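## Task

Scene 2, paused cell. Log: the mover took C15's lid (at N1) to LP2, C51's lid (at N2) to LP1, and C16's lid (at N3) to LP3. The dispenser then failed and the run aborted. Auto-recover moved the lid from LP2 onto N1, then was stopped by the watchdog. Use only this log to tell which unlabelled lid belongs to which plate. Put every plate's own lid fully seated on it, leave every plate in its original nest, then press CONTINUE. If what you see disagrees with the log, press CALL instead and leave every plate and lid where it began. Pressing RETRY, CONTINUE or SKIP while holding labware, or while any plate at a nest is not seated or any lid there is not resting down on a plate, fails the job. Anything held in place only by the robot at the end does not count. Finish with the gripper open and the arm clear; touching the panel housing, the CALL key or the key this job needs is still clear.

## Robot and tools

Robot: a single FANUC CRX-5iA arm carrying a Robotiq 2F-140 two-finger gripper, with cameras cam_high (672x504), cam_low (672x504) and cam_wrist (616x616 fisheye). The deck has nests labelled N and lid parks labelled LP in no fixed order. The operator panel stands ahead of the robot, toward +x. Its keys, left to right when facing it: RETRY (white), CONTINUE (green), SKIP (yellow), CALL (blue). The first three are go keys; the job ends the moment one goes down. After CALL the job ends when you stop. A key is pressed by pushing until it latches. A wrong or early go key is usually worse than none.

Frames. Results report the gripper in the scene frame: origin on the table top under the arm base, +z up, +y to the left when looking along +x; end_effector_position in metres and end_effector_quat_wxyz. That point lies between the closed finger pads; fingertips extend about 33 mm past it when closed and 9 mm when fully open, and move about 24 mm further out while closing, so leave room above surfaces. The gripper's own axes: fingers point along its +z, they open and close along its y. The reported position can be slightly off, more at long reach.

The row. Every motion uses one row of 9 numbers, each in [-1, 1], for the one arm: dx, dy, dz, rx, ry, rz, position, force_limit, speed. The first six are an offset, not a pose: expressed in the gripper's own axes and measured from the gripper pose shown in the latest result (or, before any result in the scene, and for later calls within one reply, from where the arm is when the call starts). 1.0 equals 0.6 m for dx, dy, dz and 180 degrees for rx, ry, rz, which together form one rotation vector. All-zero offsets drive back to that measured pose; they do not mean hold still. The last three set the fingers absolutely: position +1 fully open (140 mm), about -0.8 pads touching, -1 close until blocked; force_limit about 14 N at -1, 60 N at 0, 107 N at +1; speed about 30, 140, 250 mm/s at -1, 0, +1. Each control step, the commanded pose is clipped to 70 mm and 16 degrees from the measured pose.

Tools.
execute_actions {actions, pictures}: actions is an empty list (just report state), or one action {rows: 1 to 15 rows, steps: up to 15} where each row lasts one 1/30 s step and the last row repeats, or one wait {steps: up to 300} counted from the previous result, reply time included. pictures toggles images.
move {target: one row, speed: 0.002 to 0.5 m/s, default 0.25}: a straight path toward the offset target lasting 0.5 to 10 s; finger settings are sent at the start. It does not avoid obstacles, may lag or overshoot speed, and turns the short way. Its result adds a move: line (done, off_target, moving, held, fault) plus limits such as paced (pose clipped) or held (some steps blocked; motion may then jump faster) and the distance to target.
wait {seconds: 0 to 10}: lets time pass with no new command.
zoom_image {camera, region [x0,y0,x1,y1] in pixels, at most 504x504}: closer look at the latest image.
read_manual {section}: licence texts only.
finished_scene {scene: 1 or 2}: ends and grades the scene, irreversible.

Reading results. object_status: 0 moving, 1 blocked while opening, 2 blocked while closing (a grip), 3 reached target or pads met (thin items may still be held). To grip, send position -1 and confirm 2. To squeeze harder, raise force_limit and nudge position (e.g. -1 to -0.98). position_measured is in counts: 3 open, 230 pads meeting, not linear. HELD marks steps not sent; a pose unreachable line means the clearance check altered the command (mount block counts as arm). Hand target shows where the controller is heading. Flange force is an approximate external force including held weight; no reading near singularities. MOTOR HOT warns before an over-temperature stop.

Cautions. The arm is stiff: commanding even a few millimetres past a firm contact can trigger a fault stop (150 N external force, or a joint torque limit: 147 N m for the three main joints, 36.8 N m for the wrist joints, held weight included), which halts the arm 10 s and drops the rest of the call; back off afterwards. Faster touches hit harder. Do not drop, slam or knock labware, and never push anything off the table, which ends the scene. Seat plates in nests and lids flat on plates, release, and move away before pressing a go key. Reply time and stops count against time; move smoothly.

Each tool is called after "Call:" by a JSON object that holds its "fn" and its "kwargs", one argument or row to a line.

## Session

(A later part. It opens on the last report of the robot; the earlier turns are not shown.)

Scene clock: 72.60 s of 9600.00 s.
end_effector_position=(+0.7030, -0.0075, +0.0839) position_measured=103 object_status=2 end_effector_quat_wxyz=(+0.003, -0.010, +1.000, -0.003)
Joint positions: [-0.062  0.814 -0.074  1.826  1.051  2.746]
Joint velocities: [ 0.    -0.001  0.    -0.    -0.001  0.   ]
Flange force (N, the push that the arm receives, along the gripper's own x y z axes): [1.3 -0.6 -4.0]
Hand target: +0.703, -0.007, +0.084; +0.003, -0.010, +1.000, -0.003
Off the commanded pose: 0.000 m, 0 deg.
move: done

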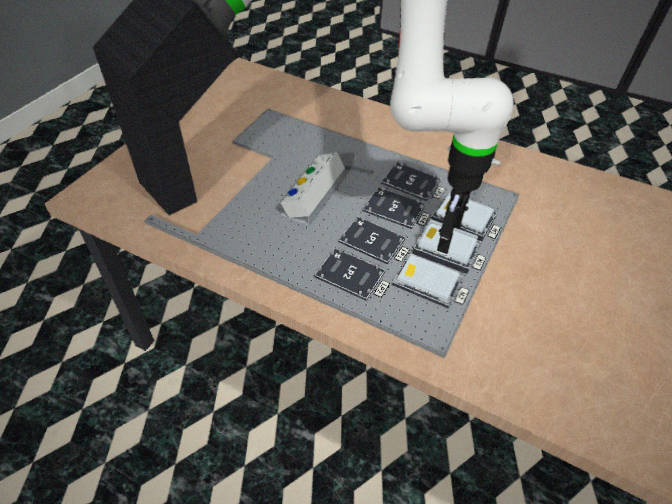

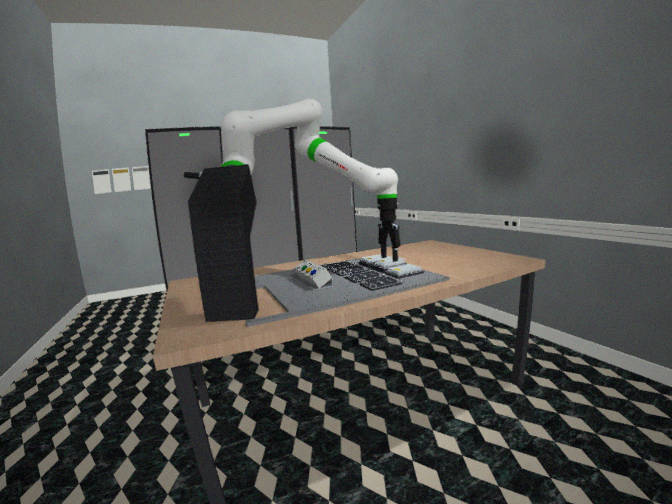

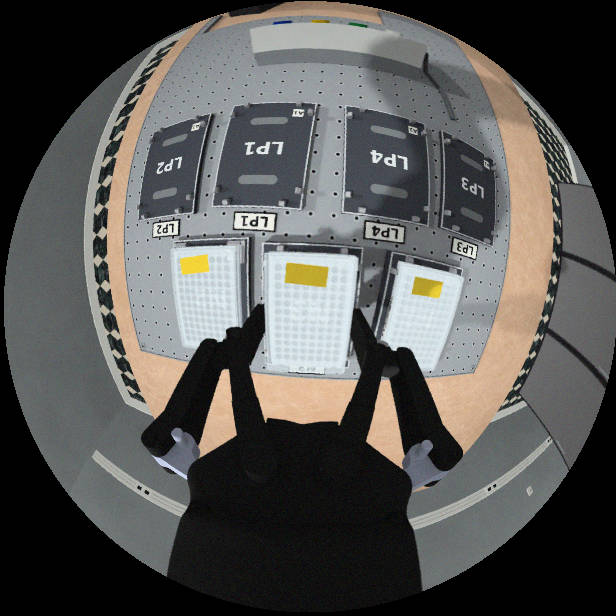

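Call:
{"fn": "move", "kwargs": {
  "target": [0.001,0,0.008,0,0,-0.002,0,-0.6,-1],
  "speed": 0.01
}}

Call:
{"fn": "zoom_image", "kwargs": {
  "camera": "cam_wrist",
  "region": [230, 230, 390, 390]
}}

Scene clock: 74.50 s of 9600.00 s.
end_effector_position=(+0.7025, -0.0075, +0.0791) position_measured=103 object_status=2 end_effector_quat_wxyz=(+0.003, -0.014, +1.000, -0.003)
Joint positions: [-0.055  0.818 -0.073  1.819  1.046  2.755]
Joint velocities: [ 0.    -0.     0.    -0.001  0.     0.001]
Flange force (N, the push that the arm receives, along the gripper's own x y z axes): [2.5 0.6 -4.7]
Hand target: +0.702, -0.008, +0.079; +0.003, -0.014, +1.000, -0.003
Off the commanded pose: 0.000 m, 0 deg.
move: done

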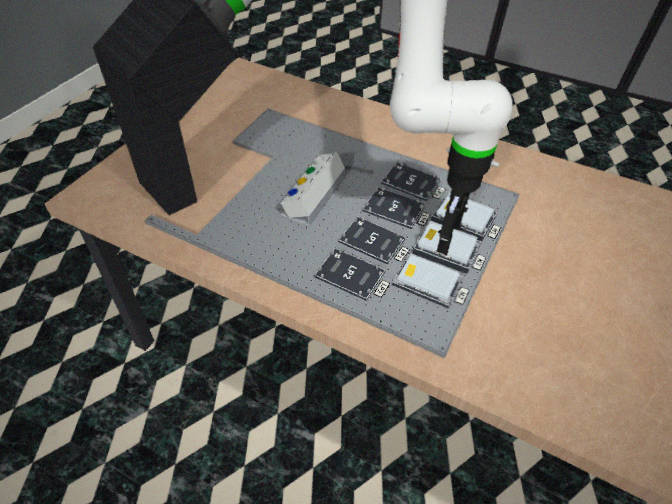

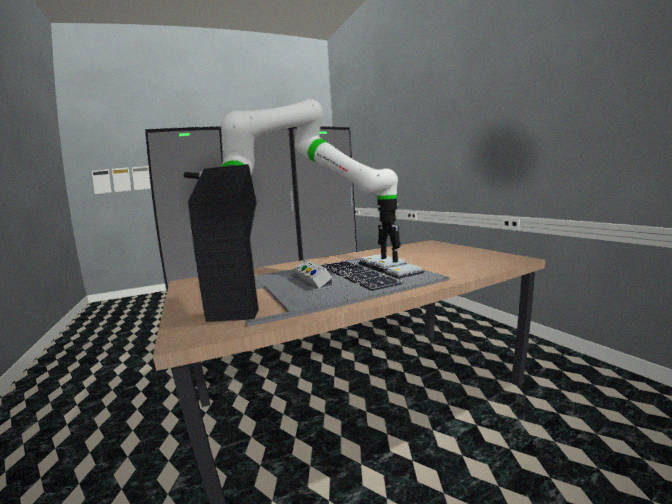

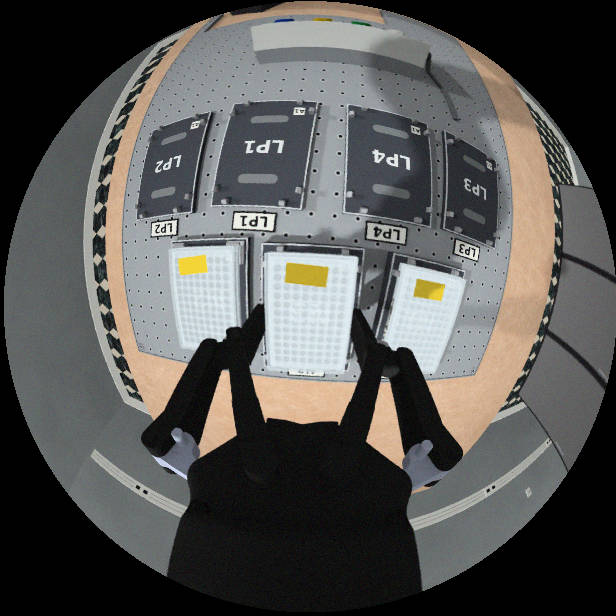

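Region (230, 230, 390, 390) of cam_wrist's 616x616 image, scaled by 3.150, with more detail than that image has.

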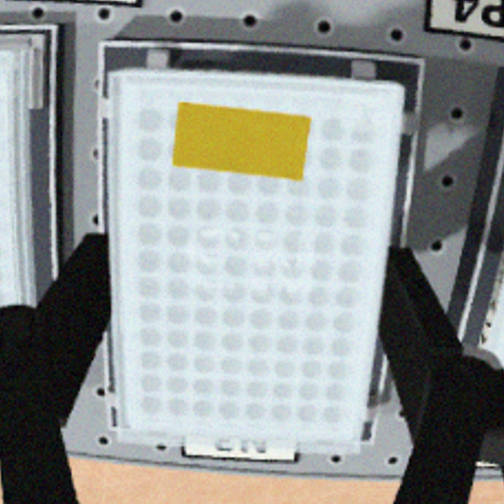

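Call:
{"fn": "move", "kwargs": {
  "target": [0,0,0.0045,0,0,0,0,-0.6,-1],
  "speed": 0.01
}}

Call:
{"fn": "move", "kwargs": {
  "target": [0,0,0,0,0,0,0.33,-0.6,-0.8]
}}

Call:
{"fn": "move", "kwargs": {
  "target": [0,0,-0.1,0,0,0,0.33,-0.6,-0.8],
  "speed": 0.15
}}

Call:
{"fn": "move", "kwargs": {
  "target": [0.69,0.08,-0.03,0,0,0.509,-1,-0.6,0],
  "speed": 0.3
}}

Call:
{"fn": "zoom_image", "kwargs": {
  "camera": "cam_high",
  "region": [385, 190, 505, 315]
}}

Call:
{"fn": "zoom_image", "kwargs": {
  "camera": "cam_low",
  "region": [350, 245, 430, 285]
}}

Scene clock: 78.37 s of 9600.00 s.
end_effector_position=(+0.7025, -0.0075, +0.0764) position_measured=103 object_status=2 end_effector_quat_wxyz=(+0.003, -0.014, +1.000, -0.003)
Joint positions: [-0.051  0.821 -0.072  1.815  1.043  2.756]
Joint velocities: [-0.     0.001  0.    -0.001 -0.     0.001]
Flange force (N, the push that the arm receives, along the gripper's own x y z axes): [-3.0 2.4 -7.7]
Hand target: +0.702, -0.008, +0.076; +0.003, -0.014, +1.000, -0.003
Off the commanded pose: 0.000 m, 0 deg.
After step 90, 0.17 s passed at rest.
move: done

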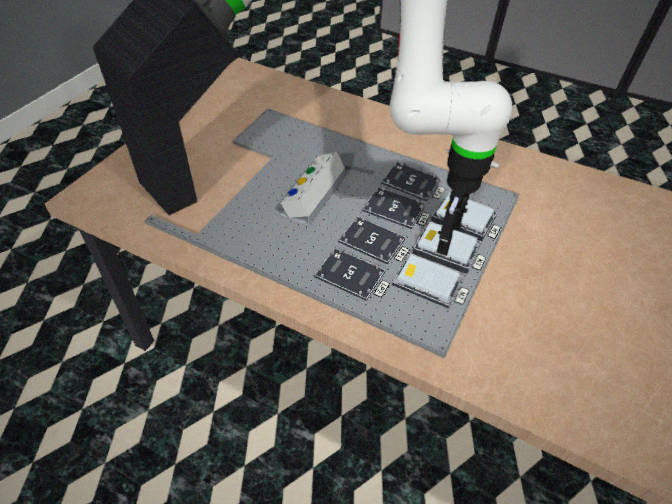

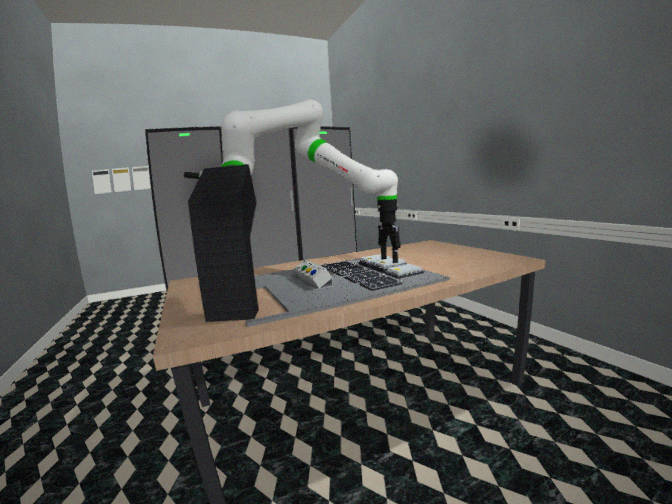

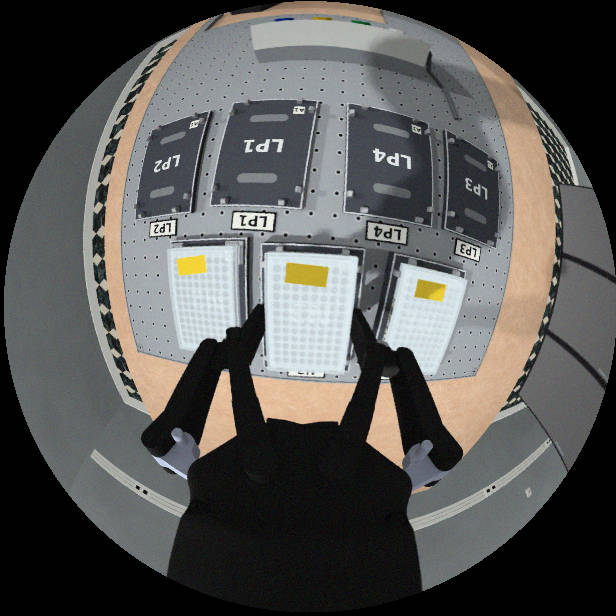

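Scene clock: 78.87 s of 9600.00 s.
end_effector_position=(+0.7024, -0.0075, +0.0763) position_measured=87 object_status=3 end_effector_quat_wxyz=(+0.003, -0.014, +1.000, -0.003)
Joint positions: [-0.05   0.821 -0.072  1.815  1.043  2.757]
Joint velocities: [-0.    -0.    -0.     0.    -0.     0.001]
Flange force (N, the push that the arm receives, along the gripper's own x y z axes): [3.7 -1.2 -4.4]
Hand target: +0.702, -0.008, +0.076; +0.003, -0.014, +1.000, -0.003
Off the commanded pose: 0.000 m, 0 deg.
move: done

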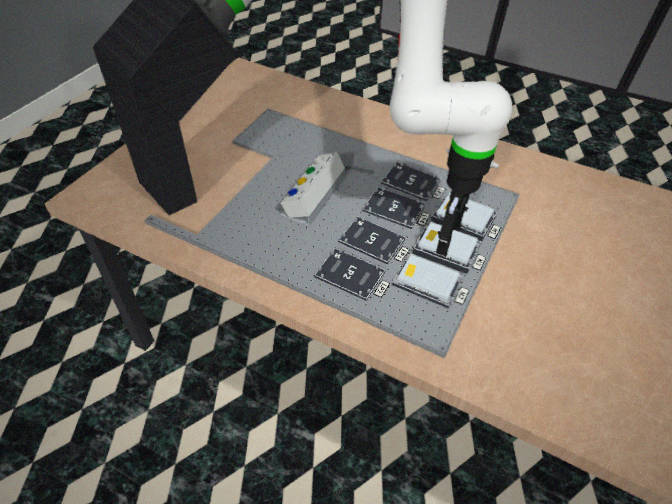

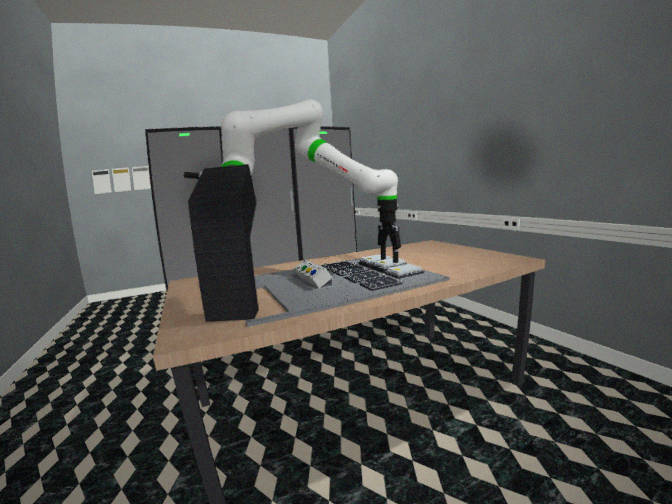

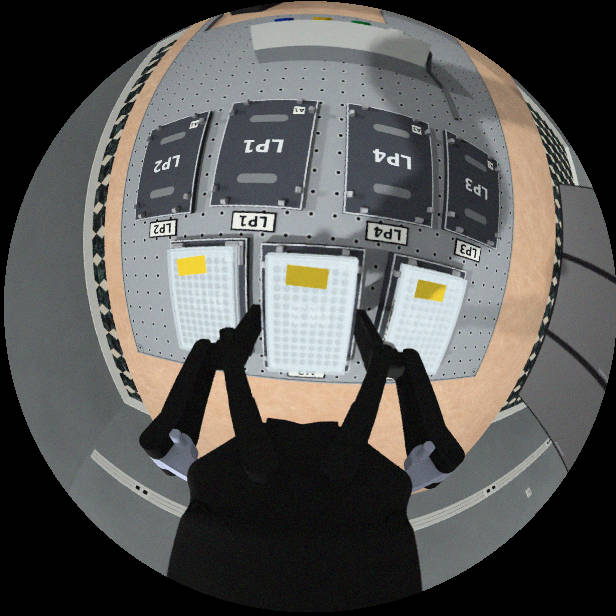

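Scene clock: 79.63 s of 9600.00 s.
end_effector_position=(+0.7021, -0.0073, +0.1363) position_measured=87 object_status=3 end_effector_quat_wxyz=(+0.003, -0.014, +1.000, -0.003)
Joint positions: [-0.142  0.759 -0.093  1.898  1.111  2.731]
Joint velocities: [-0.001 -0.     0.     0.     0.001 -0.001]
Flange force (N, the push that the arm receives, along the gripper's own x y z axes): [0.9 -2.2 -3.6]
Hand target: +0.702, -0.007, +0.136; +0.003, -0.014, +1.000, -0.003
Off the commanded pose: 0.000 m, 0 deg.
move: done

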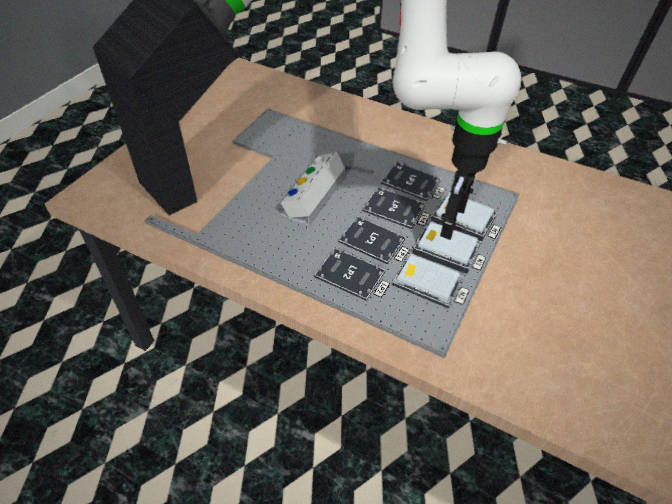

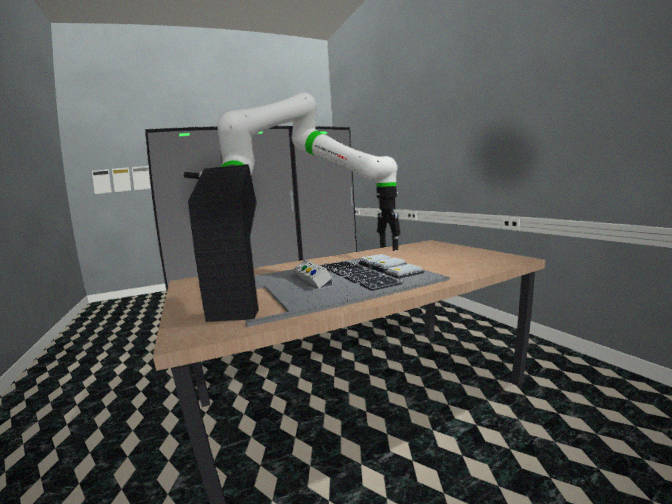

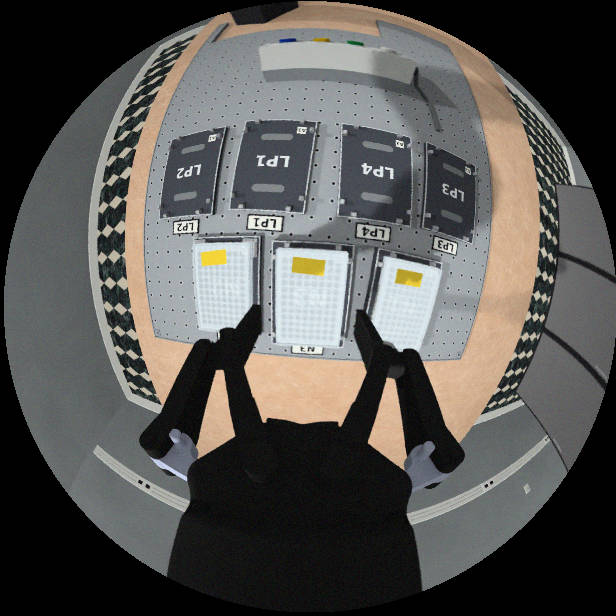

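Scene clock: 82.83 s of 9600.00 s.
end_effector_position=(+0.2872, +0.0273, +0.1522) position_measured=231 object_status=3 end_effector_quat_wxyz=(-0.036, +0.707, +0.706, -0.014)
Joint positions: [-0.201  0.36  -1.186  1.654  1.03   1.873]
Joint velocities: [-0.004 -0.003 -0.     0.007  0.001 -0.004]
Flange force (N, the push that the arm receives, along the gripper's own x y z axes): no reading
Hand target: +0.287, +0.027, +0.152; -0.036, +0.707, +0.706, -0.014
Off the commanded pose: 0.002 m, 5 deg.
joint sent to its limit — the command would take joint 3 (elbow) past its lower limit, so that joint was sent only as far as its limit.
move: off_target

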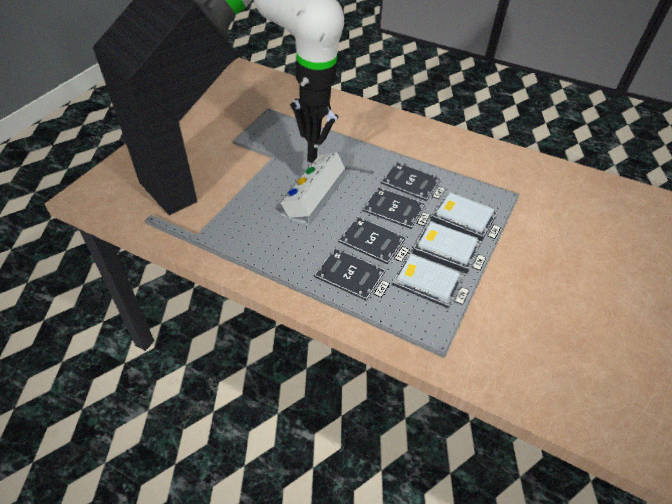

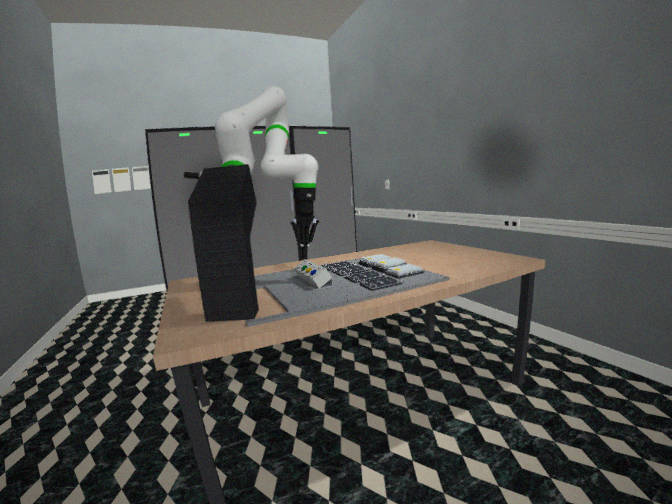

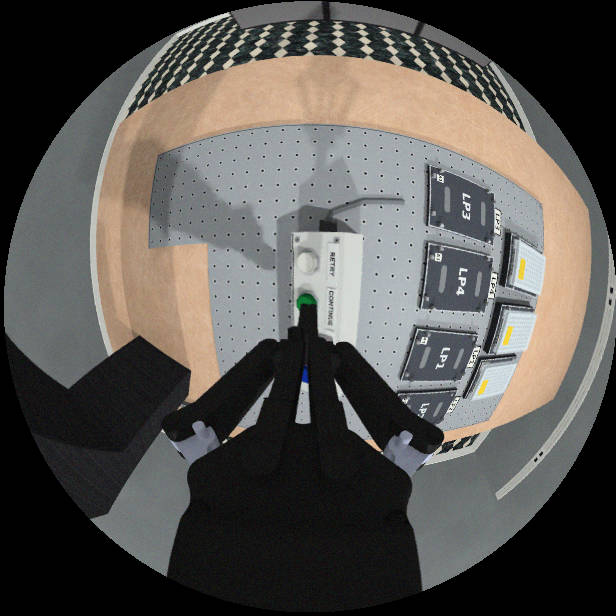

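Region (385, 190, 505, 315) of cam_high's 672x504 image, scaled by 4.032, with more detail than that image has; it fills the left 484 columns of this view, and the rest is white.

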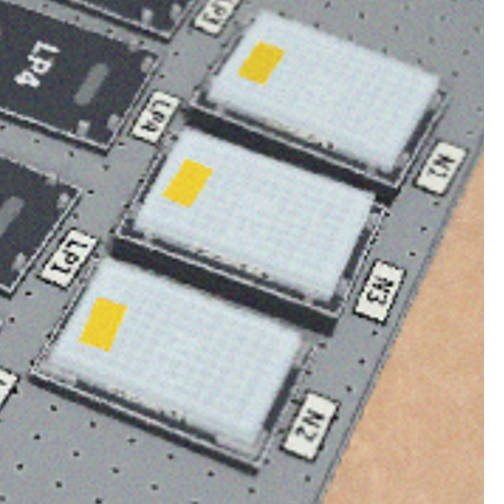

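Region (350, 245, 430, 285) of cam_low's 672x504 image, scaled by 6.300, with more detail than that image has.

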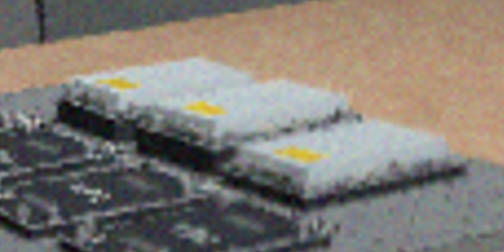

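Call:
{"fn": "zoom_image", "kwargs": {
  "camera": "cam_high",
  "region": [410, 215, 485, 275]
}}

Call:
{"fn": "zoom_image", "kwargs": {
  "camera": "cam_wrist",
  "region": [450, 225, 570, 410]
}}

Call:
{"fn": "move", "kwargs": {
  "target": [0.008,-0.012,0.04,0.02,0,0,-1,-0.6,0],
  "speed": 0.04
}}

Call:
{"fn": "zoom_image", "kwargs": {
  "camera": "cam_high",
  "region": [270, 130, 360, 220]
}}

Region (410, 215, 485, 275) of cam_high's 672x504 image, scaled by 6.720, with more detail than that image has; it fills the top 403 rows of this view, and the rest is white.

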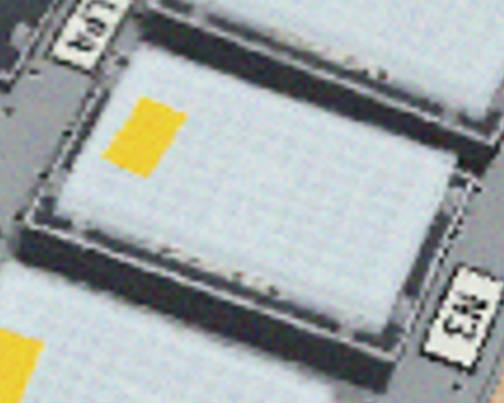

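Region (450, 225, 570, 410) of cam_wrist's 616x616 image, scaled by 2.724, with more detail than that image has; it fills the left 327 columns of this view, and the rest is white.

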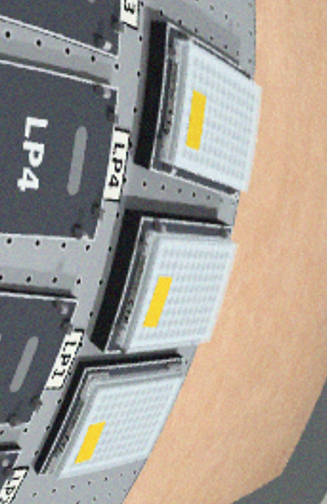

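Scene clock: 86.47 s of 9600.00 s.
end_effector_position=(+0.2784, +0.0329, +0.1289) position_measured=231 object_status=3 end_effector_quat_wxyz=(-0.058, +0.705, +0.706, -0.036)
Joint positions: [-0.095  0.392 -1.152  1.621  1.01   1.833]
Joint velocities: [-0.     0.     0.     0.001  0.001 -0.001]
Flange force (N, the push that the arm receives, along the gripper's own x y z axes): no reading
Hand target: +0.278, +0.033, +0.129; -0.058, +0.705, +0.706, -0.036
Off the commanded pose: 0.000 m, 0 deg.
move: done

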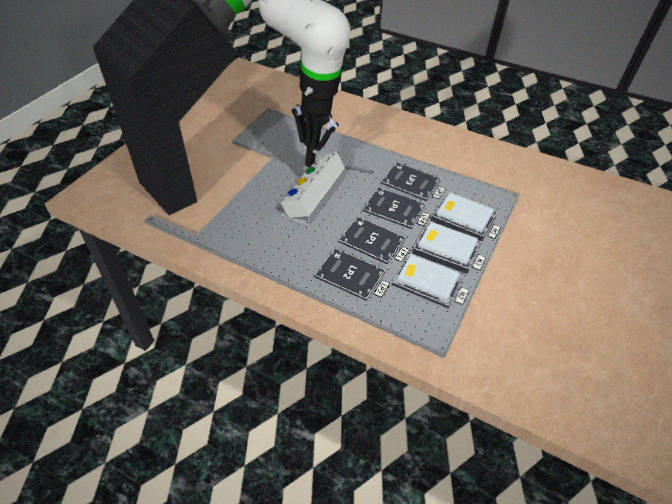

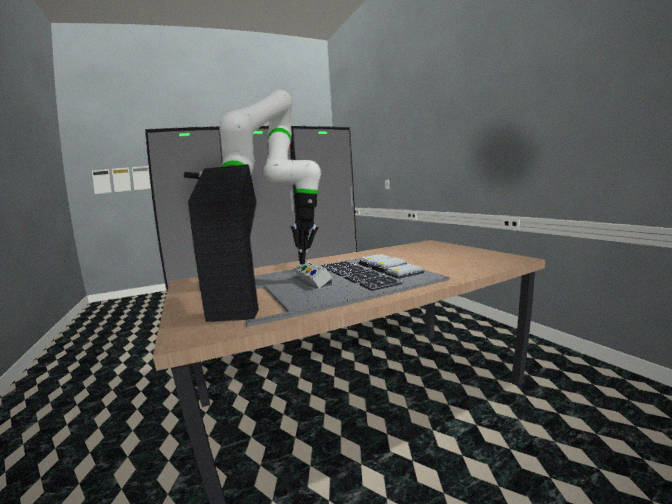

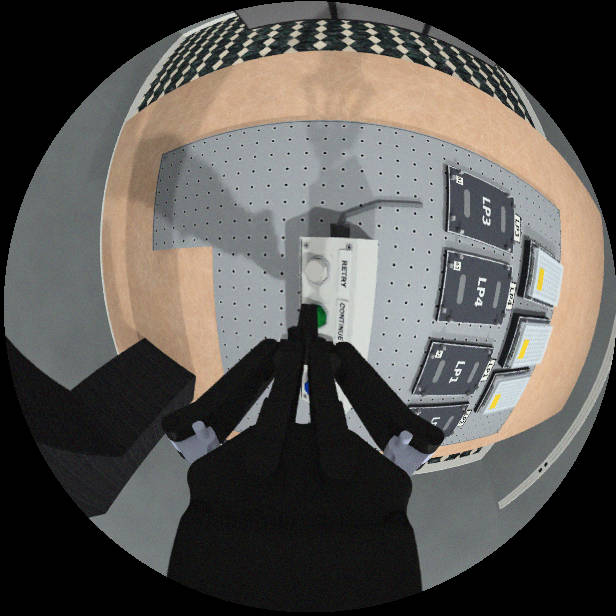

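Region (270, 130, 360, 220) of cam_high's 672x504 image, scaled by 5.600, with more detail than that image has.

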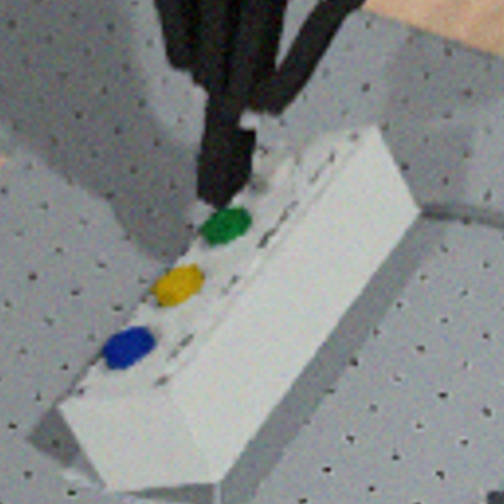

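Call:
{"fn": "move", "kwargs": {
  "target": [-0.004,0.004,0.022,0,0,0,-1,-0.6,0],
  "speed": 0.02
}}

Call:
{"fn": "zoom_image", "kwargs": {
  "camera": "cam_high",
  "region": [270, 130, 360, 220]
}}

Scene clock: 88.17 s of 9600.00 s.
end_effector_position=(+0.2790, +0.0310, +0.1154) position_measured=231 object_status=3 end_effector_quat_wxyz=(-0.058, +0.705, +0.706, -0.036)
Joint positions: [-0.024  0.425 -1.141  1.536  1.008  1.859]
Joint velocities: [0.    0.001 0.    0.    0.001 0.001]
Flange force (N, the push that the arm receives, along the gripper's own x y z axes): no reading
move: unfinished (the scene ended)
The task's run has ended: the event that ends the task has happened.

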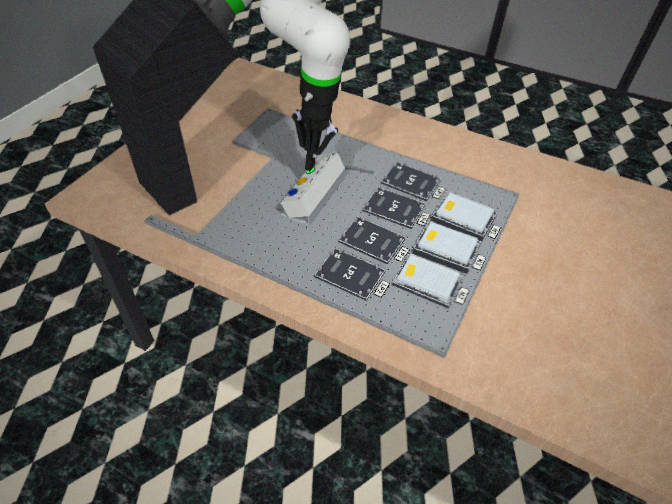

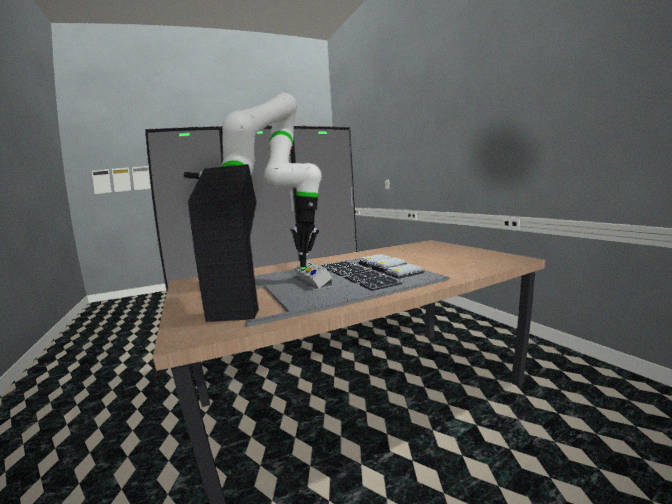

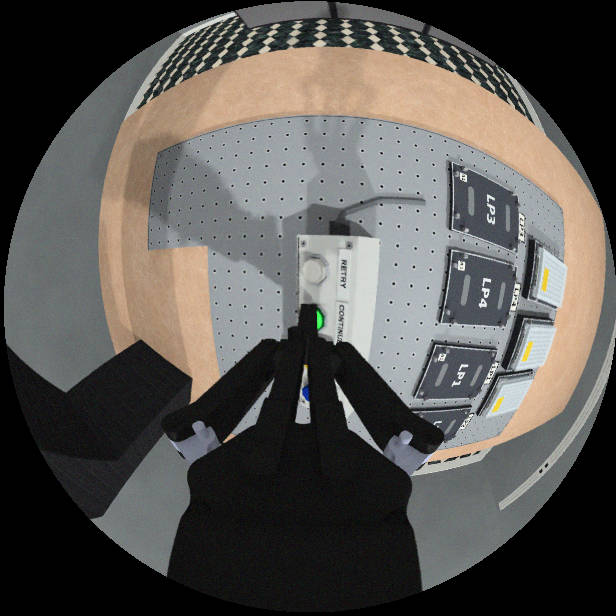

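Episode already finished.

Call:
{"fn": "finished_scene", "kwargs": {
  "scene": 2
}}

The scene is finished: the task was done.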